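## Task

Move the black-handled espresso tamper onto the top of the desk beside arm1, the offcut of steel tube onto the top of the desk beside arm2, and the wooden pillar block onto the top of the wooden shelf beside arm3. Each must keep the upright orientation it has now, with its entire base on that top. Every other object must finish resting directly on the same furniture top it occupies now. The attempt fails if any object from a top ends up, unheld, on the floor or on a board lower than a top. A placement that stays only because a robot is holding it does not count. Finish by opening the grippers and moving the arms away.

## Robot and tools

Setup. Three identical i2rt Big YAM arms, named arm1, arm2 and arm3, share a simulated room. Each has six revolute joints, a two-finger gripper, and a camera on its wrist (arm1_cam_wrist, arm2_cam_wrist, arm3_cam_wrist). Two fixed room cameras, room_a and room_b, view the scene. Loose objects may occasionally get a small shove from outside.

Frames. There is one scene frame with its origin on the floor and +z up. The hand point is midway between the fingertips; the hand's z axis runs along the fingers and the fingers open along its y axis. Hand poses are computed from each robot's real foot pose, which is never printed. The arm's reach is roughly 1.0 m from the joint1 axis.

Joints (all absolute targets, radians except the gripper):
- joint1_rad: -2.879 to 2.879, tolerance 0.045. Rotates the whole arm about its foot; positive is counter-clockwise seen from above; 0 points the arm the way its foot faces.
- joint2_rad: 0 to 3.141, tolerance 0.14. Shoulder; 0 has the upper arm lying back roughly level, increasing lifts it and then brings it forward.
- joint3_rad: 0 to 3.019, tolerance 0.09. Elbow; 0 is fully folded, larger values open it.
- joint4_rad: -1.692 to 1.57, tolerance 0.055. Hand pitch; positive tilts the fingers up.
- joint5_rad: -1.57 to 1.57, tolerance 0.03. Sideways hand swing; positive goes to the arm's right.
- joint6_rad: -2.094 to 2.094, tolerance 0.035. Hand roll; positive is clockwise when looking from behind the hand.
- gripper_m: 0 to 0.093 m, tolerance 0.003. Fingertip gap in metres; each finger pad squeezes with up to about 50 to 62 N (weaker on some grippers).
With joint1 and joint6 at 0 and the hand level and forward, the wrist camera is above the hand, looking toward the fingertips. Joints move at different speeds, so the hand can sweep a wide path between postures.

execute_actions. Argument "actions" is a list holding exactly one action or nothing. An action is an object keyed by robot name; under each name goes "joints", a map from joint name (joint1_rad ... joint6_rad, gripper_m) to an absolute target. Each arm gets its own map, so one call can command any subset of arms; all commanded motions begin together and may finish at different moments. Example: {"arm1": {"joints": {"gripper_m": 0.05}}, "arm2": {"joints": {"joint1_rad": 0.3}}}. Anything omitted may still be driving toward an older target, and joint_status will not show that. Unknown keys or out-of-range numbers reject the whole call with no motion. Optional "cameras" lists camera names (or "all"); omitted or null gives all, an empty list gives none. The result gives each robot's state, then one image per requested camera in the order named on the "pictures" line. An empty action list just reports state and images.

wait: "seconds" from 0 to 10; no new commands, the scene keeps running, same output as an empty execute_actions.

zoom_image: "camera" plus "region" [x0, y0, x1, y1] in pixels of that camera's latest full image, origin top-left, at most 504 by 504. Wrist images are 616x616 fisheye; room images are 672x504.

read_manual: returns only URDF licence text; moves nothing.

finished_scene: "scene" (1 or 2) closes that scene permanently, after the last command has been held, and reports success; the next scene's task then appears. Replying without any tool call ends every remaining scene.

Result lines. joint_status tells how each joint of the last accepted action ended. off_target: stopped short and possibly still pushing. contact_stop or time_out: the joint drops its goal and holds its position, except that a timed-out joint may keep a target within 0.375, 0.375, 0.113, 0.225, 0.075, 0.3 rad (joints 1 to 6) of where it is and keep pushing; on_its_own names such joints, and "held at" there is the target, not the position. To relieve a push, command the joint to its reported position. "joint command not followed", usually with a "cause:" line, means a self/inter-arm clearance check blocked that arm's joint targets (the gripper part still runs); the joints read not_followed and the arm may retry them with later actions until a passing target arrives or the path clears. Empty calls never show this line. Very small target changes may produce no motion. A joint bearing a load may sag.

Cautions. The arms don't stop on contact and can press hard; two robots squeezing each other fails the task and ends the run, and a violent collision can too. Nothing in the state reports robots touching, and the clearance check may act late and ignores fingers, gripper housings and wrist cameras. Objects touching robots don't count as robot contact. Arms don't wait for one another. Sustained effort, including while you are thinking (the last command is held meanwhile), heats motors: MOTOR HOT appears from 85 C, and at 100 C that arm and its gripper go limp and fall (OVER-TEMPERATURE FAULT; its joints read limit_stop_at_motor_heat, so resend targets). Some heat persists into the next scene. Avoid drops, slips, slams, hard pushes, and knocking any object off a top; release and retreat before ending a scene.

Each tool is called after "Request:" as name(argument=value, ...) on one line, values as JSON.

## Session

Request:
execute_actions(actions=[])

Scene clock: 0.00 s.
Motor temperatures (°C, as the motors report them): arm1=[32 35 32 34 33 31] | arm2=[33 35 32 31 34 32] | arm3=[34 35 37 32 35 33]
arm1.joint_positions: joint1_rad=+0.370 joint2_rad=+0.311 joint3_rad=+1.407 joint4_rad=-1.457 joint5_rad=+0.168 joint6_rad=-0.676 gripper_m=+0.094
arm1.joint_status: not commanded
arm1.hand: x=-0.4148 y=-1.3622 z=+1.5310 quat_wxyz=(-0.552, +0.402, -0.718, +0.136) (m; scene frame)
arm2.joint_positions: joint1_rad=-0.723 joint2_rad=+0.567 joint3_rad=+1.415 joint4_rad=-1.453 joint5_rad=-0.245 joint6_rad=+0.756 gripper_m=+0.095
arm2.joint_status: not commanded
arm2.hand: x=+0.3438 y=+1.2493 z=+1.3650 quat_wxyz=(-0.466, -0.761, -0.446, +0.060) (m; scene frame)
arm3.joint_positions: joint1_rad=-0.601 joint2_rad=+0.454 joint3_rad=+1.659 joint4_rad=-1.460 joint5_rad=+0.147 joint6_rad=+0.230 gripper_m=+0.094
arm3.joint_status: not commanded
arm3.hand: x=+0.2759 y=+0.0184 z=+1.5369 quat_wxyz=(-0.479, +0.365, -0.701, -0.381) (m; scene frame)
pictures: arm1_cam_wrist, arm2_cam_wrist, arm3_cam_wrist, room_a, room_b
Images, in order (width x height): arm1_cam_wrist 616x616, arm2_cam_wrist 616x616, arm3_cam_wrist 616x616, room_a 672x504, room_b 672x504.

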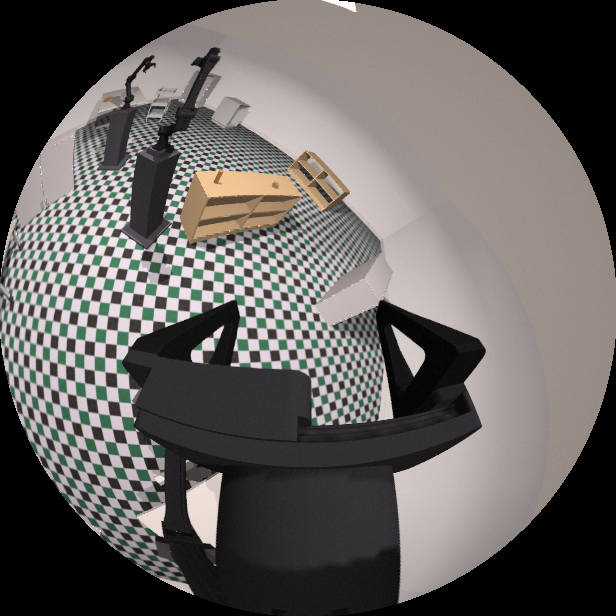

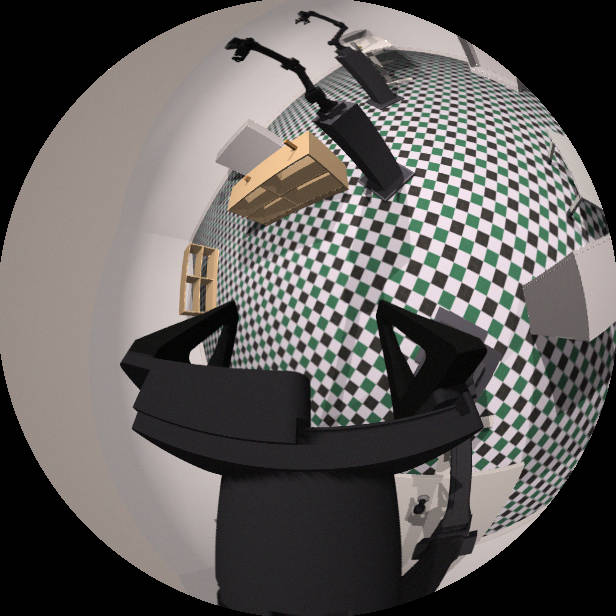

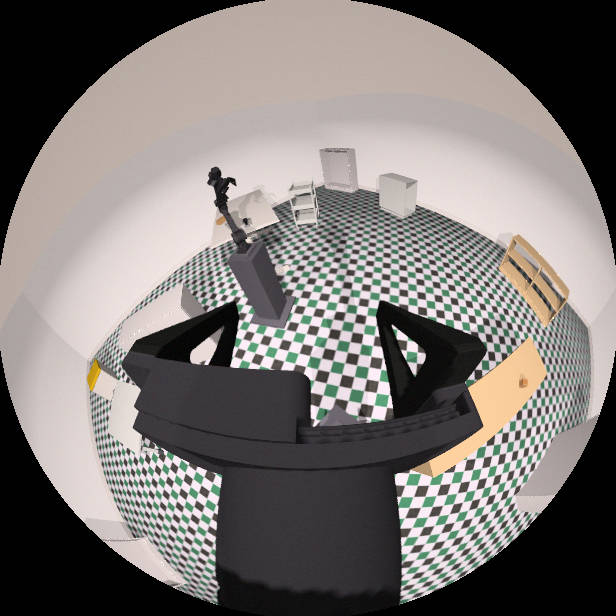

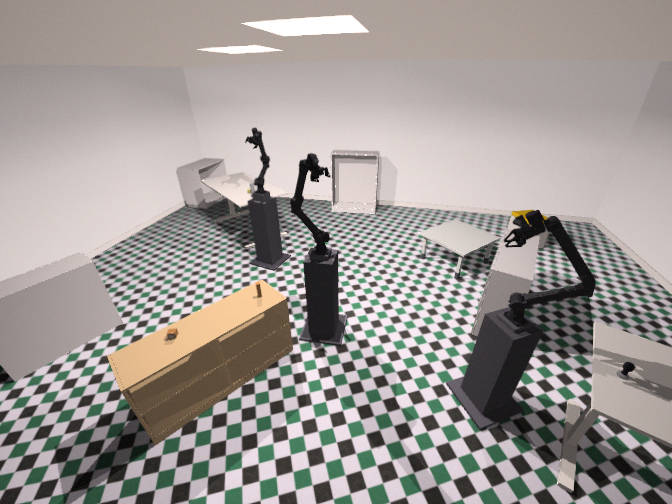

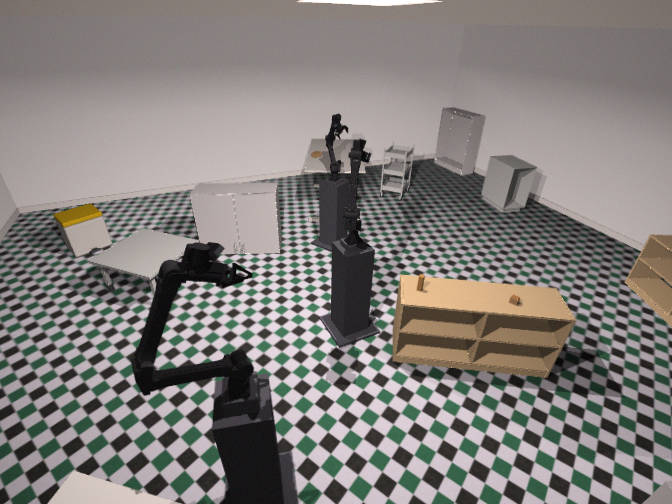

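Request:
execute_actions(actions=[{"arm1":{"joints":{"joint1_rad":-2.0,"joint2_rad":1.5,"joint3_rad":1.3,"joint4_rad":-0.8,"joint5_rad":0,"joint6_rad":0}},"arm2":{"joints":{"joint1_rad":2.1,"joint2_rad":1.6,"joint3_rad":1.3,"joint4_rad":-0.7,"joint5_rad":0,"joint6_rad":0}},"arm3":{"joints":{"joint1_rad":2.3,"joint2_rad":2.1,"joint3_rad":1.15,"joint4_rad":1.0,"joint5_rad":-0.045,"joint6_rad":0}}}], cameras=["arm1_cam_wrist","arm2_cam_wrist","room_a"])

Scene clock: 2.70 s.
Motor temperatures (°C, as the motors report them): arm1=[32 35 33 34 33 31] | arm2=[33 35 33 31 34 32] | arm3=[34 35 37 33 35 33]
arm1.joint_positions: joint1_rad=-2.004 joint2_rad=+1.516 joint3_rad=+1.298 joint4_rad=-0.811 joint5_rad=-0.001 joint6_rad=-0.007 gripper_m=+0.094
arm1.joint_status: all done
arm1.hand: x=-0.6989 y=-1.9115 z=+1.1933 quat_wxyz=(-0.158, -0.786, -0.554, +0.224) (m; scene frame)
arm2.joint_positions: joint1_rad=+2.109 joint2_rad=+1.605 joint3_rad=+1.309 joint4_rad=-0.706 joint5_rad=+0.000 joint6_rad=+0.012 gripper_m=+0.095
arm2.joint_status: all done
arm2.hand: x=+0.3959 y=+2.0231 z=+1.0143 quat_wxyz=(-0.213, +0.603, -0.747, -0.184) (m; scene frame)
arm3.joint_positions: joint1_rad=+2.310 joint2_rad=+2.090 joint3_rad=+1.167 joint4_rad=+0.984 joint5_rad=-0.045 joint6_rad=+0.008 gripper_m=+0.094
arm3.joint_status: all done
arm3.hand: x=-0.1204 y=-0.7137 z=+1.0204 quat_wxyz=(+0.388, +0.582, +0.362, -0.617) (m; scene frame)
pictures: arm1_cam_wrist, arm2_cam_wrist, room_a
Images, in order (width x height): arm1_cam_wrist 616x616, arm2_cam_wrist 616x616, room_a 672x504.

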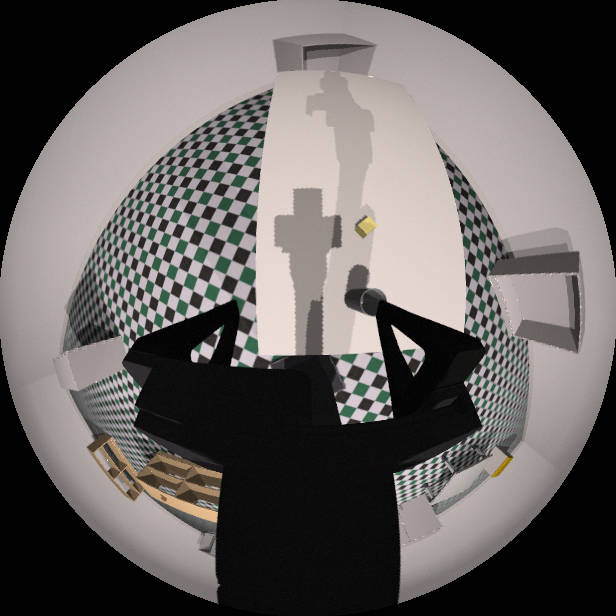

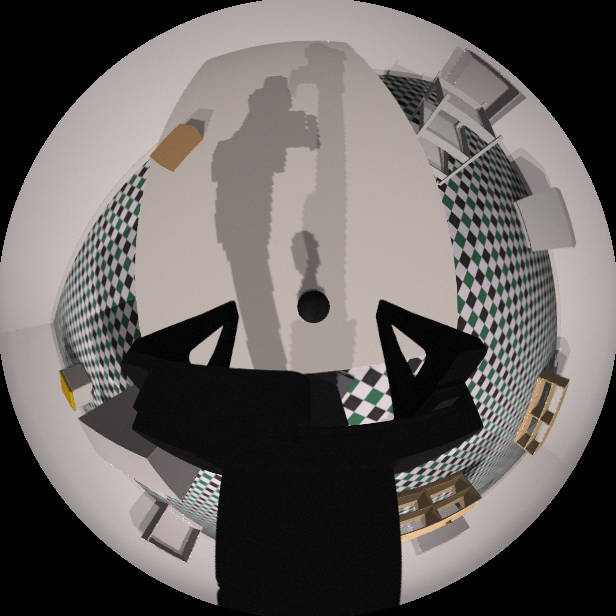

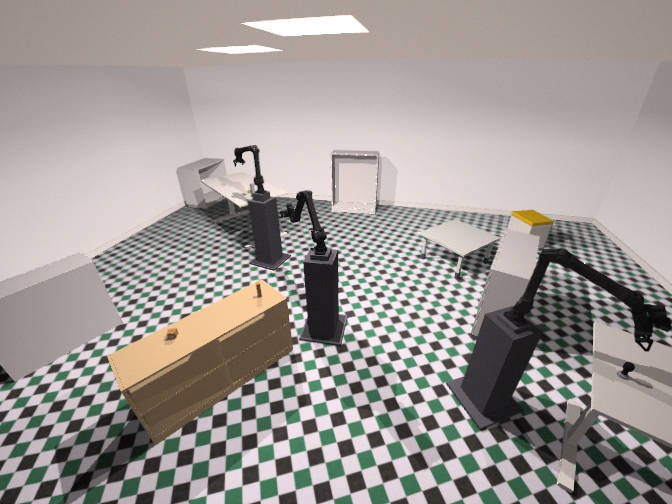

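Request:
execute_actions(actions=[{"arm1":{"joints":{"joint1_rad":-2.225,"joint2_rad":1.8,"joint3_rad":1.24,"joint4_rad":-0.69}},"arm2":{"joints":{"joint1_rad":2.085,"joint2_rad":1.783,"joint3_rad":1.39,"joint4_rad":-0.867}}}], cameras=["arm1_cam_wrist","arm2_cam_wrist"])

Scene clock: 4.27 s.
Motor temperatures (°C, as the motors report them): arm1=[32 35 33 34 33 31] | arm2=[33 35 33 31 34 32] | arm3=[34 36 38 33 35 33]
arm1.joint_positions: joint1_rad=-2.236 joint2_rad=+1.810 joint3_rad=+1.226 joint4_rad=-0.701 joint5_rad=-0.001 joint6_rad=-0.006 gripper_m=+0.094
arm1.joint_status: all done
arm1.hand: x=-0.8153 y=-1.8521 z=+1.0094 quat_wxyz=(-0.072, -0.869, -0.472, +0.129) (m; scene frame)
arm2.joint_positions: joint1_rad=+2.092 joint2_rad=+1.785 joint3_rad=+1.352 joint4_rad=-0.860 joint5_rad=+0.000 joint6_rad=+0.012 gripper_m=+0.095
arm2.joint_status: all done
arm2.hand: x=+0.4015 y=+2.0041 z=+0.9157 quat_wxyz=(-0.104, +0.616, -0.775, -0.092) (m; scene frame)
arm3.joint_positions: joint1_rad=+2.310 joint2_rad=+2.090 joint3_rad=+1.167 joint4_rad=+0.984 joint5_rad=-0.045 joint6_rad=+0.008 gripper_m=+0.094
arm3.joint_status: not commanded
arm3.hand: x=-0.1204 y=-0.7137 z=+1.0204 quat_wxyz=(+0.388, +0.582, +0.362, -0.617) (m; scene frame)
pictures: arm1_cam_wrist, arm2_cam_wrist
Images, in order (width x height): arm1_cam_wrist 616x616, arm2_cam_wrist 616x616.

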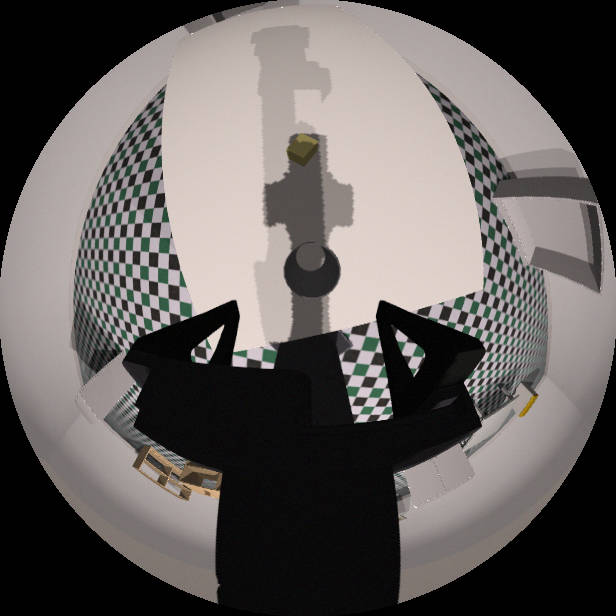

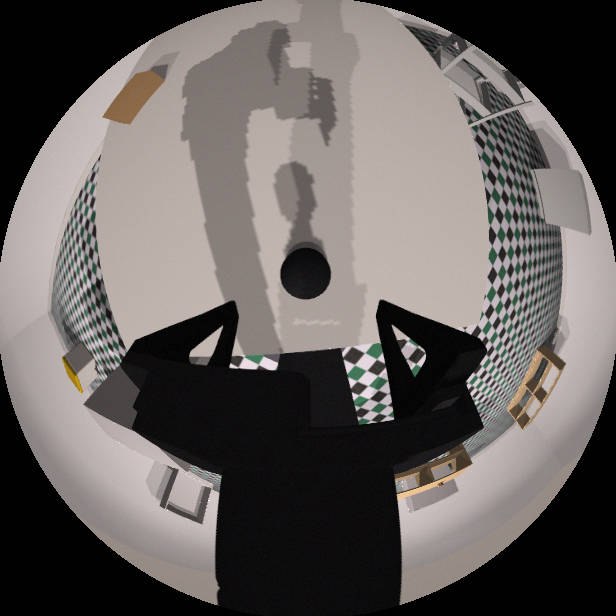

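Request:
execute_actions(actions=[{"arm1":{"joints":{"joint1_rad":-2.24,"joint2_rad":1.95,"joint3_rad":1.26,"joint4_rad":-0.545}},"arm2":{"joints":{"joint2_rad":1.813,"joint3_rad":2.09,"joint4_rad":-1.49}}}], cameras=["arm1_cam_wrist"])

Scene clock: 5.87 s.
Motor temperatures (°C, as the motors report them): arm1=[32 35 34 34 33 31] | arm2=[33 35 34 31 34 32] | arm3=[34 36 38 33 35 33]
arm1.joint_positions: joint1_rad=-2.236 joint2_rad=+1.967 joint3_rad=+1.226 joint4_rad=-0.560 joint5_rad=-0.001 joint6_rad=-0.006 gripper_m=+0.094
arm1.joint_status: all done
arm1.hand: x=-0.8224 y=-1.8635 z=+0.9327 quat_wxyz=(-0.069, -0.870, -0.473, +0.122) (m; scene frame)
arm2.joint_positions: joint1_rad=+2.092 joint2_rad=+1.796 joint3_rad=+2.051 joint4_rad=-1.480 joint5_rad=+0.000 joint6_rad=+0.012 gripper_m=+0.095
arm2.joint_status: all done
arm2.hand: x=+0.4132 y=+2.0446 z=+1.1758 quat_wxyz=(-0.130, +0.613, -0.771, -0.113) (m; scene frame)
arm3.joint_positions: joint1_rad=+2.310 joint2_rad=+2.090 joint3_rad=+1.167 joint4_rad=+0.984 joint5_rad=-0.045 joint6_rad=+0.008 gripper_m=+0.094
arm3.joint_status: not commanded
arm3.hand: x=-0.1204 y=-0.7137 z=+1.0204 quat_wxyz=(+0.388, +0.582, +0.362, -0.617) (m; scene frame)
pictures: arm1_cam_wrist
Images, in order (width x height): arm1_cam_wrist 616x616.

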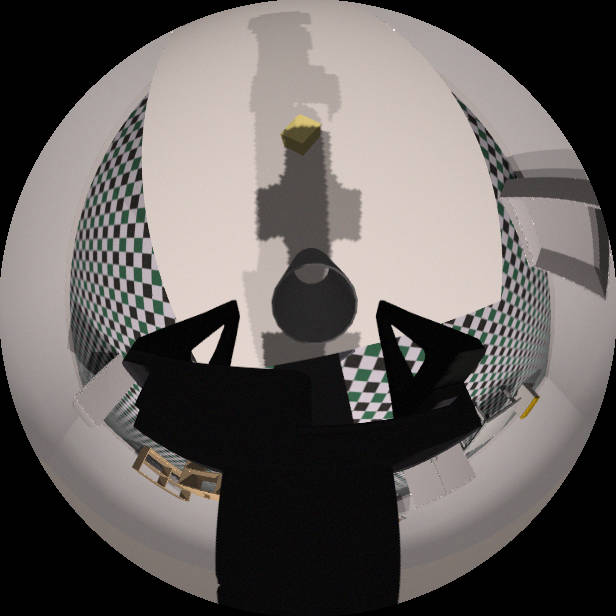

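Request:
execute_actions(actions=[{"arm1":{"joints":{"joint1_rad":-2.255,"joint2_rad":2.08,"joint3_rad":1.24,"joint4_rad":-0.39}},"arm2":{"joints":{"joint1_rad":-0.874}}}], cameras=["arm1_cam_wrist"])

Scene clock: 8.70 s.
Motor temperatures (°C, as the motors report them): arm1=[32 36 34 34 33 31] | arm2=[34 36 35 31 34 32] | arm3=[34 36 38 33 35 33]
arm1.joint_positions: joint1_rad=-2.241 joint2_rad=+2.096 joint3_rad=+1.226 joint4_rad=-0.406 joint5_rad=-0.001 joint6_rad=-0.006 gripper_m=+0.094
arm1.joint_status: all done
arm1.hand: x=-0.8308 y=-1.8711 z=+0.8705 quat_wxyz=(-0.074, -0.870, -0.469, +0.134) (m; scene frame)
arm2.joint_positions: joint1_rad=-0.882 joint2_rad=+1.817 joint3_rad=+2.051 joint4_rad=-1.480 joint5_rad=+0.001 joint6_rad=+0.011 gripper_m=+0.095
arm2.joint_status: all done
arm2.hand: x=+0.2495 y=+0.8046 z=+1.1598 quat_wxyz=(-0.107, -0.717, -0.678, +0.119) (m; scene frame)
arm3.joint_positions: joint1_rad=+2.310 joint2_rad=+2.090 joint3_rad=+1.167 joint4_rad=+0.984 joint5_rad=-0.045 joint6_rad=+0.008 gripper_m=+0.094
arm3.joint_status: not commanded
arm3.hand: x=-0.1204 y=-0.7137 z=+1.0204 quat_wxyz=(+0.388, +0.582, +0.362, -0.617) (m; scene frame)
pictures: arm1_cam_wrist
Images, in order (width x height): arm1_cam_wrist 616x616.

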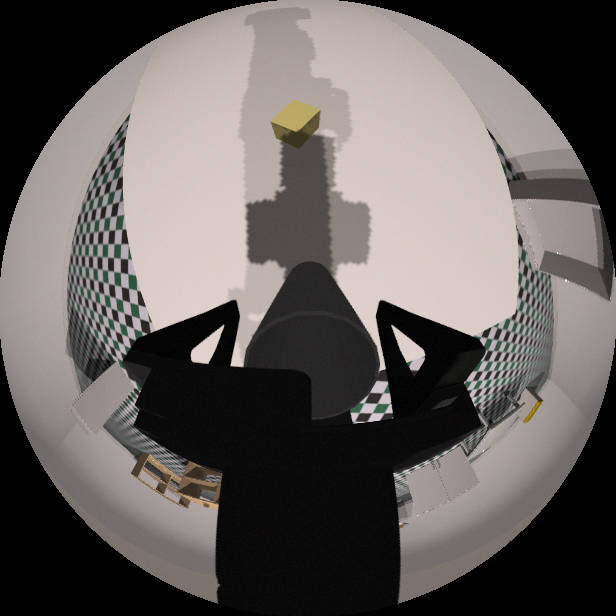

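Request:
execute_actions(actions=[{"arm1":{"joints":{"joint4_rad":-0.45}}}], cameras=[])

Request:
execute_actions(actions=[{"arm1":{"joints":{"gripper_m":0.03}}}], cameras=["arm1_cam_wrist"])

Request:
execute_actions(actions=[{"arm1":{"joints":{"joint2_rad":1.75,"joint3_rad":1.5,"joint4_rad":-1.05}}}], cameras=[])

Request:
execute_actions(actions=[{"arm1":{"joints":{"joint1_rad":0.978,"joint2_rad":1.85,"joint3_rad":1.69,"joint4_rad":-1.09}}}], cameras=["arm1_cam_wrist","arm3_cam_wrist"])

Scene clock: 9.60 s.
Motor temperatures (°C, as the motors report them): arm1=[32 36 34 34 33 31] | arm2=[34 36 35 31 34 32] | arm3=[34 37 38 33 35 33]
arm1.joint_positions: joint1_rad=-2.241 joint2_rad=+2.096 joint3_rad=+1.226 joint4_rad=-0.439 joint5_rad=-0.001 joint6_rad=-0.006 gripper_m=+0.094
arm1.joint_status: all done
arm1.hand: x=-0.8264 y=-1.8645 z=+0.8682 quat_wxyz=(-0.066, -0.872, -0.471, +0.119) (m; scene frame)
arm2.joint_positions: joint1_rad=-0.882 joint2_rad=+1.817 joint3_rad=+2.051 joint4_rad=-1.480 joint5_rad=+0.001 joint6_rad=+0.011 gripper_m=+0.095
arm2.joint_status: not commanded
arm2.hand: x=+0.2495 y=+0.8046 z=+1.1598 quat_wxyz=(-0.107, -0.717, -0.678, +0.119) (m; scene frame)
arm3.joint_positions: joint1_rad=+2.310 joint2_rad=+2.090 joint3_rad=+1.167 joint4_rad=+0.984 joint5_rad=-0.045 joint6_rad=+0.008 gripper_m=+0.094
arm3.joint_status: not commanded
arm3.hand: x=-0.1204 y=-0.7137 z=+1.0204 quat_wxyz=(+0.388, +0.582, +0.362, -0.617) (m; scene frame)
pictures: none
No camera images: the call's "cameras" was empty. Leave "cameras" out to get every camera's image.

Scene clock: 10.23 s.
Motor temperatures (°C, as the motors report them): arm1=[32 36 34 34 33 31] | arm2=[34 36 35 31 34 32] | arm3=[34 37 38 33 35 33]
arm1.joint_positions: joint1_rad=-2.242 joint2_rad=+2.096 joint3_rad=+1.226 joint4_rad=-0.440 joint5_rad=+0.001 joint6_rad=-0.005 gripper_m=+0.059
arm1.joint_status: gripper_m off_target (ended at +0.059, target +0.030)
arm1.hand: x=-0.8270 y=-1.8639 z=+0.8681 quat_wxyz=(-0.066, -0.872, -0.470, +0.119) (m; scene frame)
arm2.joint_positions: joint1_rad=-0.882 joint2_rad=+1.817 joint3_rad=+2.051 joint4_rad=-1.480 joint5_rad=+0.001 joint6_rad=+0.011 gripper_m=+0.095
arm2.joint_status: not commanded
arm2.hand: x=+0.2495 y=+0.8046 z=+1.1598 quat_wxyz=(-0.107, -0.717, -0.678, +0.119) (m; scene frame)
arm3.joint_positions: joint1_rad=+2.310 joint2_rad=+2.090 joint3_rad=+1.167 joint4_rad=+0.984 joint5_rad=-0.045 joint6_rad=+0.008 gripper_m=+0.094
arm3.joint_status: not commanded
arm3.hand: x=-0.1204 y=-0.7137 z=+1.0204 quat_wxyz=(+0.388, +0.582, +0.362, -0.617) (m; scene frame)
pictures: arm1_cam_wrist
Images, in order (width x height): arm1_cam_wrist 616x616.

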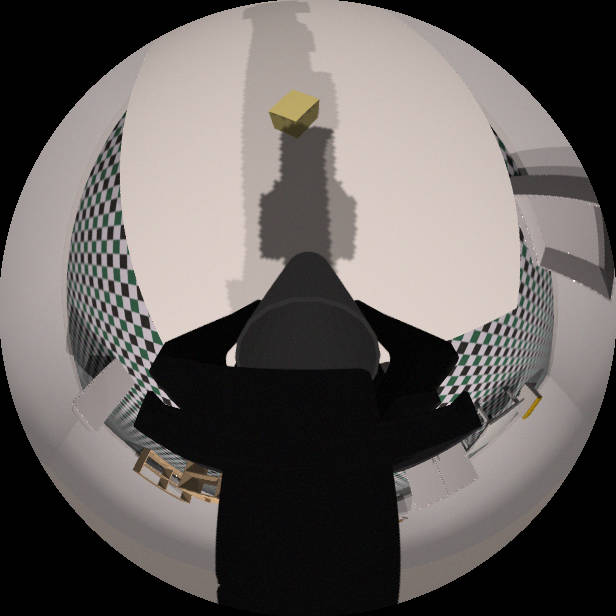

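Scene clock: 11.80 s.
Motor temperatures (°C, as the motors report them): arm1=[32 36 35 34 33 31] | arm2=[33 36 35 31 34 32] | arm3=[34 37 38 33 35 33]
arm1.joint_positions: joint1_rad=-2.242 joint2_rad=+1.795 joint3_rad=+1.472 joint4_rad=-1.046 joint5_rad=+0.001 joint6_rad=-0.005 gripper_m=+0.059
arm1.joint_status: all done
arm1.hand: x=-0.8284 y=-1.8641 z=+1.0961 quat_wxyz=(-0.052, -0.875, -0.471, +0.093) (m; scene frame)
arm2.joint_positions: joint1_rad=-0.882 joint2_rad=+1.817 joint3_rad=+2.051 joint4_rad=-1.480 joint5_rad=+0.001 joint6_rad=+0.011 gripper_m=+0.095
arm2.joint_status: not commanded
arm2.hand: x=+0.2495 y=+0.8046 z=+1.1598 quat_wxyz=(-0.107, -0.717, -0.678, +0.119) (m; scene frame)
arm3.joint_positions: joint1_rad=+2.310 joint2_rad=+2.090 joint3_rad=+1.167 joint4_rad=+0.984 joint5_rad=-0.045 joint6_rad=+0.008 gripper_m=+0.094
arm3.joint_status: not commanded
arm3.hand: x=-0.1204 y=-0.7137 z=+1.0204 quat_wxyz=(+0.388, +0.582, +0.362, -0.617) (m; scene frame)
pictures: none
No camera images: the call's "cameras" was empty. Leave "cameras" out to get every camera's image.

Scene clock: 14.63 s.
Motor temperatures (°C, as the motors report them): arm1=[32 37 36 34 33 31] | arm2=[33 37 36 31 34 32] | arm3=[34 37 38 33 35 33]
arm1.joint_positions: joint1_rad=+0.989 joint2_rad=+1.898 joint3_rad=+1.628 joint4_rad=-1.083 joint5_rad=-0.004 joint6_rad=-0.005 gripper_m=+0.059
arm1.joint_status: all done
arm1.hand: x=-0.2046 y=-0.8255 z=+1.0841 quat_wxyz=(-0.088, +0.511, -0.854, -0.052) (m; scene frame)
arm2.joint_positions: joint1_rad=-0.882 joint2_rad=+1.817 joint3_rad=+2.051 joint4_rad=-1.480 joint5_rad=+0.001 joint6_rad=+0.011 gripper_m=+0.095
arm2.joint_status: not commanded
arm2.hand: x=+0.2495 y=+0.8046 z=+1.1598 quat_wxyz=(-0.107, -0.717, -0.678, +0.119) (m; scene frame)
arm3.joint_positions: joint1_rad=+2.310 joint2_rad=+2.090 joint3_rad=+1.167 joint4_rad=+0.984 joint5_rad=-0.045 joint6_rad=+0.008 gripper_m=+0.094
arm3.joint_status: not commanded
arm3.hand: x=-0.1204 y=-0.7137 z=+1.0204 quat_wxyz=(+0.388, +0.582, +0.362, -0.617) (m; scene frame)
pictures: arm1_cam_wrist, arm3_cam_wrist
Images, in order (width x height): arm1_cam_wrist 616x616, arm3_cam_wrist 616x616.

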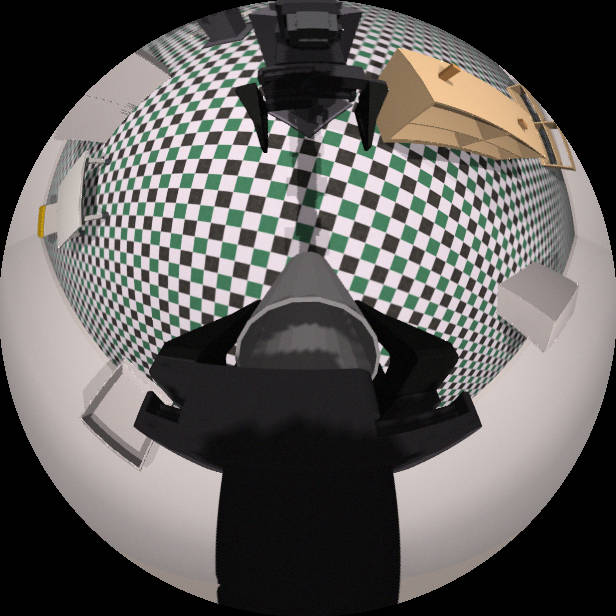

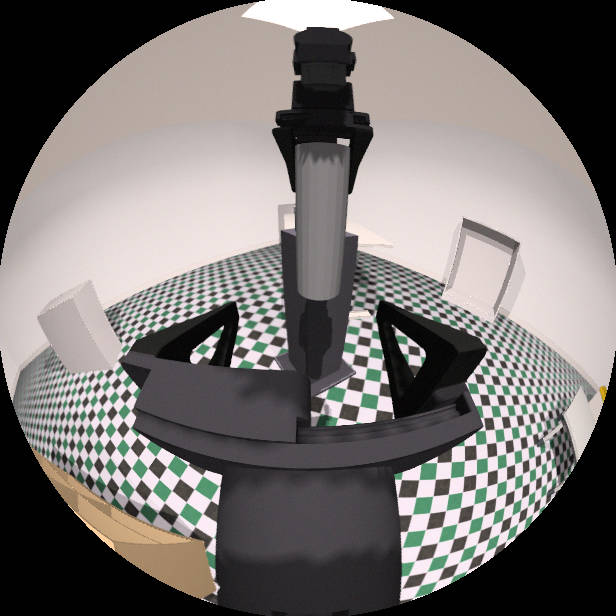

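Request:
execute_actions(actions=[{"arm1":{"joints":{"joint4_rad":-1.03}},"arm3":{"joints":{"joint1_rad":2.285,"joint2_rad":2.365,"joint3_rad":1.74,"joint4_rad":0.70}}}], cameras=["arm1_cam_wrist","arm3_cam_wrist"])

Scene clock: 16.47 s.
Motor temperatures (°C, as the motors report them): arm1=[32 37 37 34 33 31] | arm2=[33 37 36 31 34 32] | arm3=[34 38 39 33 35 33]
arm1.joint_positions: joint1_rad=+0.989 joint2_rad=+1.898 joint3_rad=+1.628 joint4_rad=-1.050 joint5_rad=-0.004 joint6_rad=-0.005 gripper_m=+0.059
arm1.joint_status: all done
arm1.hand: x=-0.2009 y=-0.8187 z=+1.0859 quat_wxyz=(-0.102, +0.510, -0.852, -0.061) (m; scene frame)
arm2.joint_positions: joint1_rad=-0.882 joint2_rad=+1.817 joint3_rad=+2.051 joint4_rad=-1.480 joint5_rad=+0.001 joint6_rad=+0.011 gripper_m=+0.095
arm2.joint_status: not commanded
arm2.hand: x=+0.2495 y=+0.8046 z=+1.1598 quat_wxyz=(-0.107, -0.717, -0.678, +0.119) (m; scene frame)
arm3.joint_positions: joint1_rad=+2.294 joint2_rad=+2.356 joint3_rad=+1.705 joint4_rad=+0.703 joint5_rad=-0.045 joint6_rad=+0.008 gripper_m=+0.094
arm3.joint_status: all done
arm3.hand: x=-0.2005 y=-0.8321 z=+1.0158 quat_wxyz=(+0.381, +0.588, +0.359, -0.617) (m; scene frame)
pictures: arm1_cam_wrist, arm3_cam_wrist
Images, in order (width x height): arm1_cam_wrist 616x616, arm3_cam_wrist 616x616.

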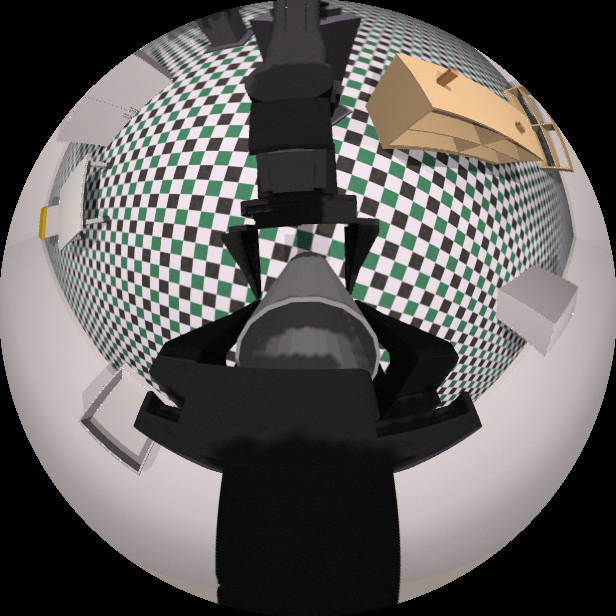

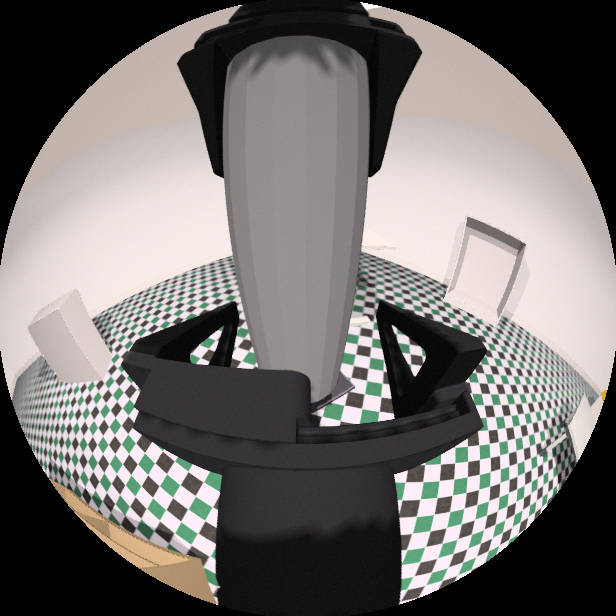

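Request:
execute_actions(actions=[{"arm3":{"joints":{"joint5_rad":-0.075,"gripper_m":0.03}},"arm2":{"joints":{"joint2_rad":1.77}}}], cameras=["arm3_cam_wrist"])

Request:
execute_actions(actions=[{"arm1":{"joints":{"gripper_m":0.093}}}], cameras=[])

Request:
execute_actions(actions=[{"arm1":{"joints":{"joint2_rad":1.85,"joint3_rad":1.95,"joint4_rad":-1.36}}}], cameras=["room_a"])

Scene clock: 17.40 s.
Motor temperatures (°C, as the motors report them): arm1=[32 37 37 34 33 31] | arm2=[33 37 37 31 34 32] | arm3=[34 38 39 33 35 33]
arm1.joint_positions: joint1_rad=+0.989 joint2_rad=+1.898 joint3_rad=+1.628 joint4_rad=-1.050 joint5_rad=-0.005 joint6_rad=-0.004 gripper_m=+0.059
arm1.joint_status: not commanded
arm1.hand: x=-0.2010 y=-0.8184 z=+1.0859 quat_wxyz=(-0.102, +0.510, -0.852, -0.061) (m; scene frame)
arm2.joint_positions: joint1_rad=-0.882 joint2_rad=+1.760 joint3_rad=+2.051 joint4_rad=-1.480 joint5_rad=+0.001 joint6_rad=+0.011 gripper_m=+0.095
arm2.joint_status: all done
arm2.hand: x=+0.2504 y=+0.8172 z=+1.1943 quat_wxyz=(-0.126, -0.714, -0.675, +0.139) (m; scene frame)
arm3.joint_positions: joint1_rad=+2.294 joint2_rad=+2.356 joint3_rad=+1.705 joint4_rad=+0.703 joint5_rad=-0.073 joint6_rad=+0.008 gripper_m=+0.059
arm3.joint_status: gripper_m off_target (ended at +0.059, target +0.030); the others done
arm3.hand: x=-0.1962 y=-0.8342 z=+1.0157 quat_wxyz=(+0.390, +0.582, +0.367, -0.612) (m; scene frame)
pictures: arm3_cam_wrist
Images, in order (width x height): arm3_cam_wrist 616x616.

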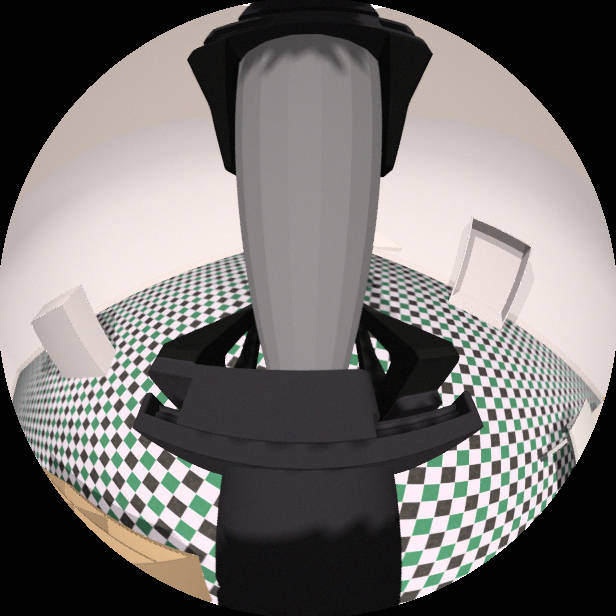

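Scene clock: 18.20 s.
Motor temperatures (°C, as the motors report them): arm1=[32 37 37 34 33 31] | arm2=[33 37 37 31 34 32] | arm3=[34 38 40 33 35 33]
arm1.joint_positions: joint1_rad=+0.989 joint2_rad=+1.859 joint3_rad=+1.628 joint4_rad=-1.045 joint5_rad=-0.004 joint6_rad=-0.004 gripper_m=+0.093
arm1.joint_status: all done
arm1.hand: x=-0.2004 y=-0.8175 z=+1.1104 quat_wxyz=(-0.121, +0.508, -0.850, -0.072) (m; scene frame)
arm2.joint_positions: joint1_rad=-0.882 joint2_rad=+1.760 joint3_rad=+2.051 joint4_rad=-1.480 joint5_rad=+0.001 joint6_rad=+0.011 gripper_m=+0.095
arm2.joint_status: not commanded
arm2.hand: x=+0.2504 y=+0.8172 z=+1.1943 quat_wxyz=(-0.126, -0.714, -0.675, +0.139) (m; scene frame)
arm3.joint_positions: joint1_rad=+2.294 joint2_rad=+2.369 joint3_rad=+1.705 joint4_rad=+0.686 joint5_rad=-0.073 joint6_rad=+0.008 gripper_m=+0.059
arm3.joint_status: not commanded
arm3.hand: x=-0.1962 y=-0.8343 z=+1.0006 quat_wxyz=(+0.385, +0.592, +0.373, -0.603) (m; scene frame)
pictures: none
No camera images: the call's "cameras" was empty. Leave "cameras" out to get every camera's image.

Scene clock: 19.27 s.
Motor temperatures (°C, as the motors report them): arm1=[32 37 38 34 33 31] | arm2=[33 37 37 31 34 32] | arm3=[34 38 40 33 35 33]
arm1.joint_positions: joint1_rad=+0.989 joint2_rad=+1.845 joint3_rad=+1.898 joint4_rad=-1.349 joint5_rad=-0.004 joint6_rad=-0.004 gripper_m=+0.093
arm1.joint_status: all done
arm1.hand: x=-0.2001 y=-0.8160 z=+1.2191 quat_wxyz=(-0.112, +0.509, -0.851, -0.067) (m; scene frame)
arm2.joint_positions: joint1_rad=-0.882 joint2_rad=+1.760 joint3_rad=+2.051 joint4_rad=-1.480 joint5_rad=+0.001 joint6_rad=+0.011 gripper_m=+0.095
arm2.joint_status: not commanded
arm2.hand: x=+0.2504 y=+0.8172 z=+1.1943 quat_wxyz=(-0.126, -0.714, -0.675, +0.139) (m; scene frame)
arm3.joint_positions: joint1_rad=+2.294 joint2_rad=+2.369 joint3_rad=+1.705 joint4_rad=+0.686 joint5_rad=-0.073 joint6_rad=+0.008 gripper_m=+0.059
arm3.joint_status: not commanded
arm3.hand: x=-0.1962 y=-0.8343 z=+1.0006 quat_wxyz=(+0.385, +0.592, +0.373, -0.603) (m; scene frame)
pictures: room_a
Images, in order (width x height): room_a 672x504.

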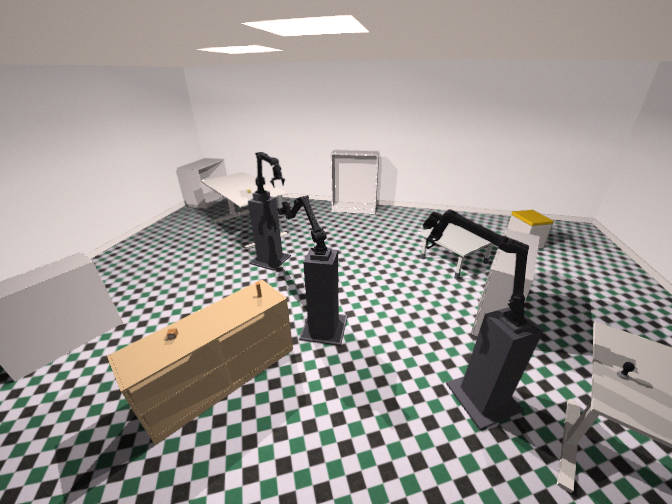

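Request:
execute_actions(actions=[{"arm3":{"joints":{"joint1_rad":-0.35,"joint4_rad":0.73}}}], cameras=["arm2_cam_wrist","arm3_cam_wrist"])

Scene clock: 22.27 s.
Motor temperatures (°C, as the motors report them): arm1=[32 37 39 34 33 31] | arm2=[33 37 37 31 34 32] | arm3=[34 39 41 33 35 33]
arm1.joint_positions: joint1_rad=+0.989 joint2_rad=+1.845 joint3_rad=+1.898 joint4_rad=-1.349 joint5_rad=-0.004 joint6_rad=-0.004 gripper_m=+0.093
arm1.joint_status: not commanded
arm1.hand: x=-0.2001 y=-0.8160 z=+1.2191 quat_wxyz=(-0.112, +0.509, -0.851, -0.067) (m; scene frame)
arm2.joint_positions: joint1_rad=-0.882 joint2_rad=+1.760 joint3_rad=+2.051 joint4_rad=-1.480 joint5_rad=+0.001 joint6_rad=+0.011 gripper_m=+0.095
arm2.joint_status: not commanded
arm2.hand: x=+0.2504 y=+0.8172 z=+1.1943 quat_wxyz=(-0.126, -0.714, -0.675, +0.139) (m; scene frame)
arm3.joint_positions: joint1_rad=-0.340 joint2_rad=+2.369 joint3_rad=+1.705 joint4_rad=+0.686 joint5_rad=-0.074 joint6_rad=+0.000 gripper_m=+0.059
arm3.joint_status: all done
arm3.hand: x=+0.2225 y=+0.8308 z=+1.0010 quat_wxyz=(-0.489, +0.511, -0.477, -0.522) (m; scene frame)
pictures: arm2_cam_wrist, arm3_cam_wrist
Images, in order (width x height): arm2_cam_wrist 616x616, arm3_cam_wrist 616x616.

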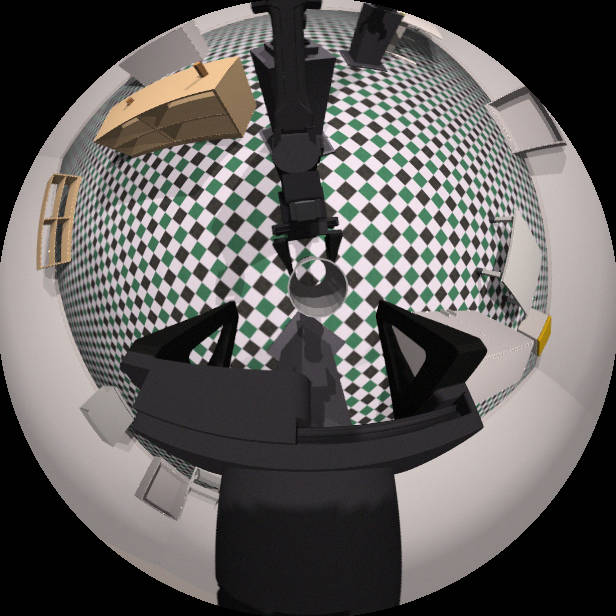

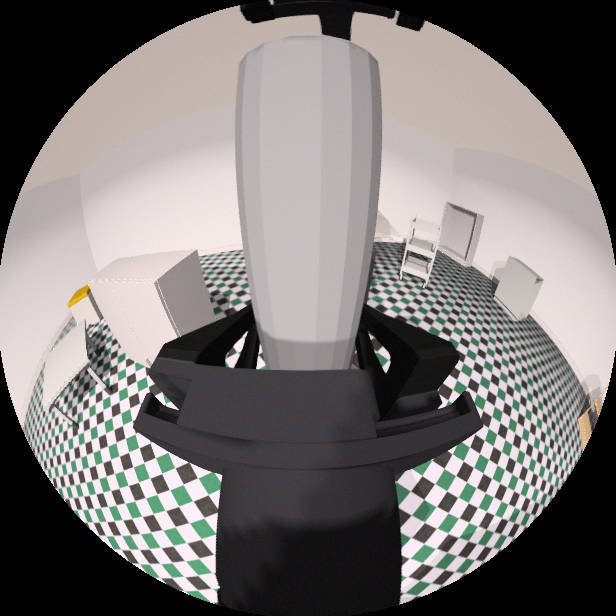

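Request:
execute_actions(actions=[{"arm3":{"joints":{"joint1_rad":-0.36}},"arm2":{"joints":{"joint4_rad":-1.42,"joint3_rad":1.95,"joint2_rad":1.79}}}], cameras=[])

Request:
execute_actions(actions=[{"arm2":{"joints":{"joint2_rad":1.78,"joint3_rad":1.775,"joint4_rad":-1.27}}}], cameras=["arm2_cam_wrist","arm3_cam_wrist"])

Scene clock: 23.27 s.
Motor temperatures (°C, as the motors report them): arm1=[32 37 39 34 33 31] | arm2=[33 37 37 31 34 32] | arm3=[34 39 41 33 35 33]
arm1.joint_positions: joint1_rad=+0.989 joint2_rad=+1.845 joint3_rad=+1.898 joint4_rad=-1.349 joint5_rad=-0.004 joint6_rad=-0.004 gripper_m=+0.093
arm1.joint_status: not commanded
arm1.hand: x=-0.2001 y=-0.8160 z=+1.2191 quat_wxyz=(-0.112, +0.509, -0.851, -0.067) (m; scene frame)
arm2.joint_positions: joint1_rad=-0.882 joint2_rad=+1.787 joint3_rad=+1.958 joint4_rad=-1.433 joint5_rad=+0.001 joint6_rad=+0.011 gripper_m=+0.095
arm2.joint_status: all done
arm2.hand: x=+0.2497 y=+0.8141 z=+1.1400 quat_wxyz=(-0.102, -0.718, -0.679, +0.114) (m; scene frame)
arm3.joint_positions: joint1_rad=-0.350 joint2_rad=+2.369 joint3_rad=+1.705 joint4_rad=+0.686 joint5_rad=-0.074 joint6_rad=+0.000 gripper_m=+0.059
arm3.joint_status: all done
arm3.hand: x=+0.2313 y=+0.8308 z=+1.0010 quat_wxyz=(-0.491, +0.509, -0.479, -0.520) (m; scene frame)
pictures: none
No camera images: the call's "cameras" was empty. Leave "cameras" out to get every camera's image.

Scene clock: 24.23 s.
Motor temperatures (°C, as the motors report them): arm1=[32 37 39 34 33 31] | arm2=[33 37 37 31 34 32] | arm3=[34 40 42 33 35 33]
arm1.joint_positions: joint1_rad=+0.989 joint2_rad=+1.845 joint3_rad=+1.898 joint4_rad=-1.349 joint5_rad=-0.004 joint6_rad=-0.004 gripper_m=+0.093
arm1.joint_status: not commanded
arm1.hand: x=-0.2001 y=-0.8160 z=+1.2191 quat_wxyz=(-0.112, +0.509, -0.851, -0.067) (m; scene frame)
arm2.joint_positions: joint1_rad=-0.882 joint2_rad=+1.777 joint3_rad=+1.782 joint4_rad=-1.283 joint5_rad=+0.001 joint6_rad=+0.011 gripper_m=+0.095
arm2.joint_status: all done
arm2.hand: x=+0.2491 y=+0.8160 z=+1.0772 quat_wxyz=(-0.096, -0.719, -0.680, +0.108) (m; scene frame)
arm3.joint_positions: joint1_rad=-0.350 joint2_rad=+2.369 joint3_rad=+1.705 joint4_rad=+0.686 joint5_rad=-0.074 joint6_rad=+0.000 gripper_m=+0.059
arm3.joint_status: not commanded
arm3.hand: x=+0.2313 y=+0.8308 z=+1.0010 quat_wxyz=(-0.491, +0.509, -0.479, -0.520) (m; scene frame)
pictures: arm2_cam_wrist, arm3_cam_wrist
Images, in order (width x height): arm2_cam_wrist 616x616, arm3_cam_wrist 616x616.

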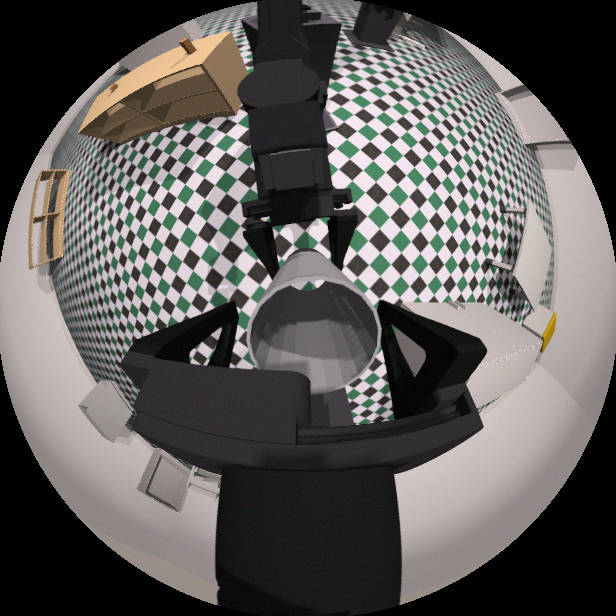

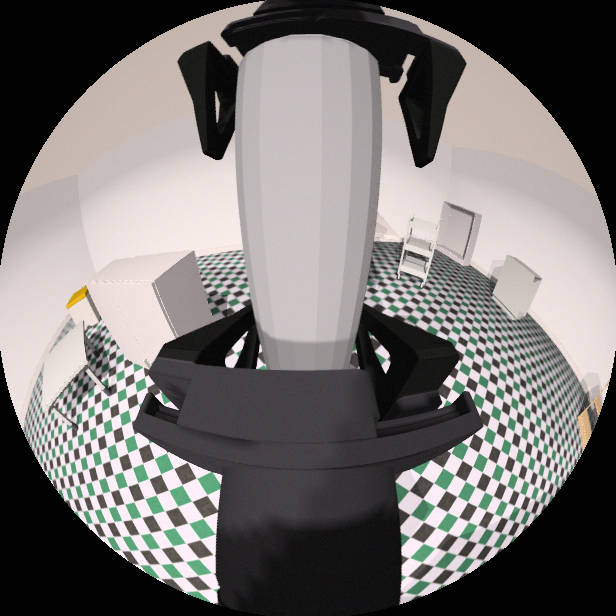

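Request:
execute_actions(actions=[{"arm2":{"joints":{"joint3_rad":1.725,"joint4_rad":-1.19,"joint5_rad":0.03}}}], cameras=[])

Request:
execute_actions(actions=[{"arm2":{"joints":{"gripper_m":0.03}}}], cameras=["arm2_cam_wrist","arm3_cam_wrist"])

Scene clock: 25.10 s.
Motor temperatures (°C, as the motors report them): arm1=[32 37 39 34 33 31] | arm2=[33 37 37 31 34 32] | arm3=[34 40 42 33 35 33]
arm1.joint_positions: joint1_rad=+0.989 joint2_rad=+1.845 joint3_rad=+1.898 joint4_rad=-1.349 joint5_rad=-0.004 joint6_rad=-0.004 gripper_m=+0.093
arm1.joint_status: not commanded
arm1.hand: x=-0.2001 y=-0.8160 z=+1.2191 quat_wxyz=(-0.112, +0.509, -0.851, -0.067) (m; scene frame)
arm2.joint_positions: joint1_rad=-0.882 joint2_rad=+1.774 joint3_rad=+1.734 joint4_rad=-1.203 joint5_rad=+0.027 joint6_rad=+0.011 gripper_m=+0.095
arm2.joint_status: all done
arm2.hand: x=+0.2442 y=+0.8093 z=+1.0633 quat_wxyz=(-0.099, -0.718, -0.676, +0.129) (m; scene frame)
arm3.joint_positions: joint1_rad=-0.350 joint2_rad=+2.369 joint3_rad=+1.705 joint4_rad=+0.686 joint5_rad=-0.074 joint6_rad=+0.000 gripper_m=+0.059
arm3.joint_status: not commanded
arm3.hand: x=+0.2313 y=+0.8308 z=+1.0010 quat_wxyz=(-0.491, +0.509, -0.479, -0.520) (m; scene frame)
pictures: none
No camera images: the call's "cameras" was empty. Leave "cameras" out to get every camera's image.

Scene clock: 25.73 s.
Motor temperatures (°C, as the motors report them): arm1=[32 37 39 34 33 31] | arm2=[33 37 37 31 34 32] | arm3=[34 40 42 33 35 33]
arm1.joint_positions: joint1_rad=+0.989 joint2_rad=+1.845 joint3_rad=+1.898 joint4_rad=-1.349 joint5_rad=-0.004 joint6_rad=-0.004 gripper_m=+0.093
arm1.joint_status: not commanded
arm1.hand: x=-0.2001 y=-0.8160 z=+1.2191 quat_wxyz=(-0.112, +0.509, -0.851, -0.067) (m; scene frame)
arm2.joint_positions: joint1_rad=-0.880 joint2_rad=+1.774 joint3_rad=+1.734 joint4_rad=-1.202 joint5_rad=+0.025 joint6_rad=+0.010 gripper_m=+0.060
arm2.joint_status: gripper_m off_target (ended at +0.060, target +0.030)
arm2.hand: x=+0.2459 y=+0.8089 z=+1.0634 quat_wxyz=(-0.100, -0.717, -0.677, +0.129) (m; scene frame)
arm3.joint_positions: joint1_rad=-0.350 joint2_rad=+2.369 joint3_rad=+1.705 joint4_rad=+0.687 joint5_rad=-0.075 joint6_rad=+0.000 gripper_m=+0.059
arm3.joint_status: not commanded
arm3.hand: x=+0.2311 y=+0.8308 z=+1.0013 quat_wxyz=(-0.491, +0.509, -0.479, -0.520) (m; scene frame)
pictures: arm2_cam_wrist, arm3_cam_wrist
Images, in order (width x height): arm2_cam_wrist 616x616, arm3_cam_wrist 616x616.

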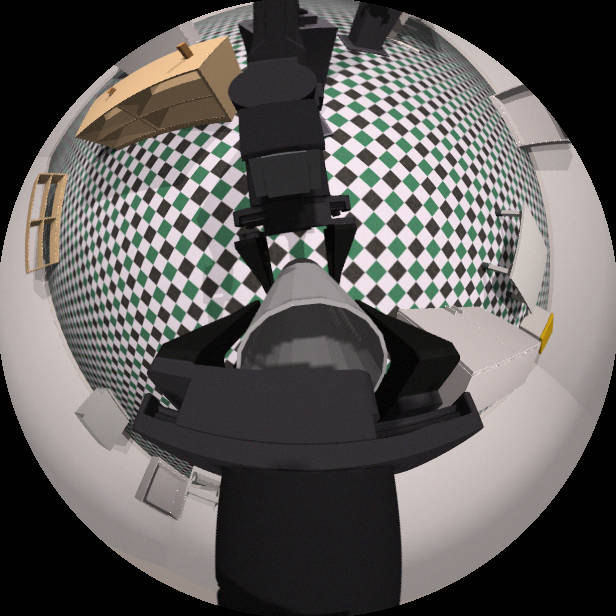

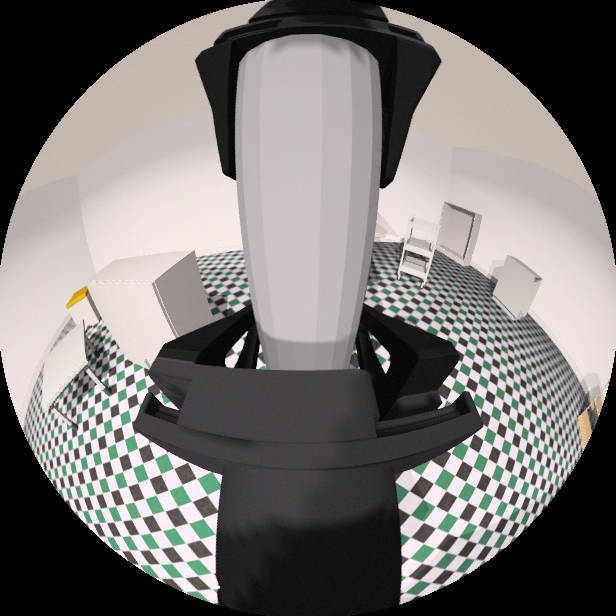

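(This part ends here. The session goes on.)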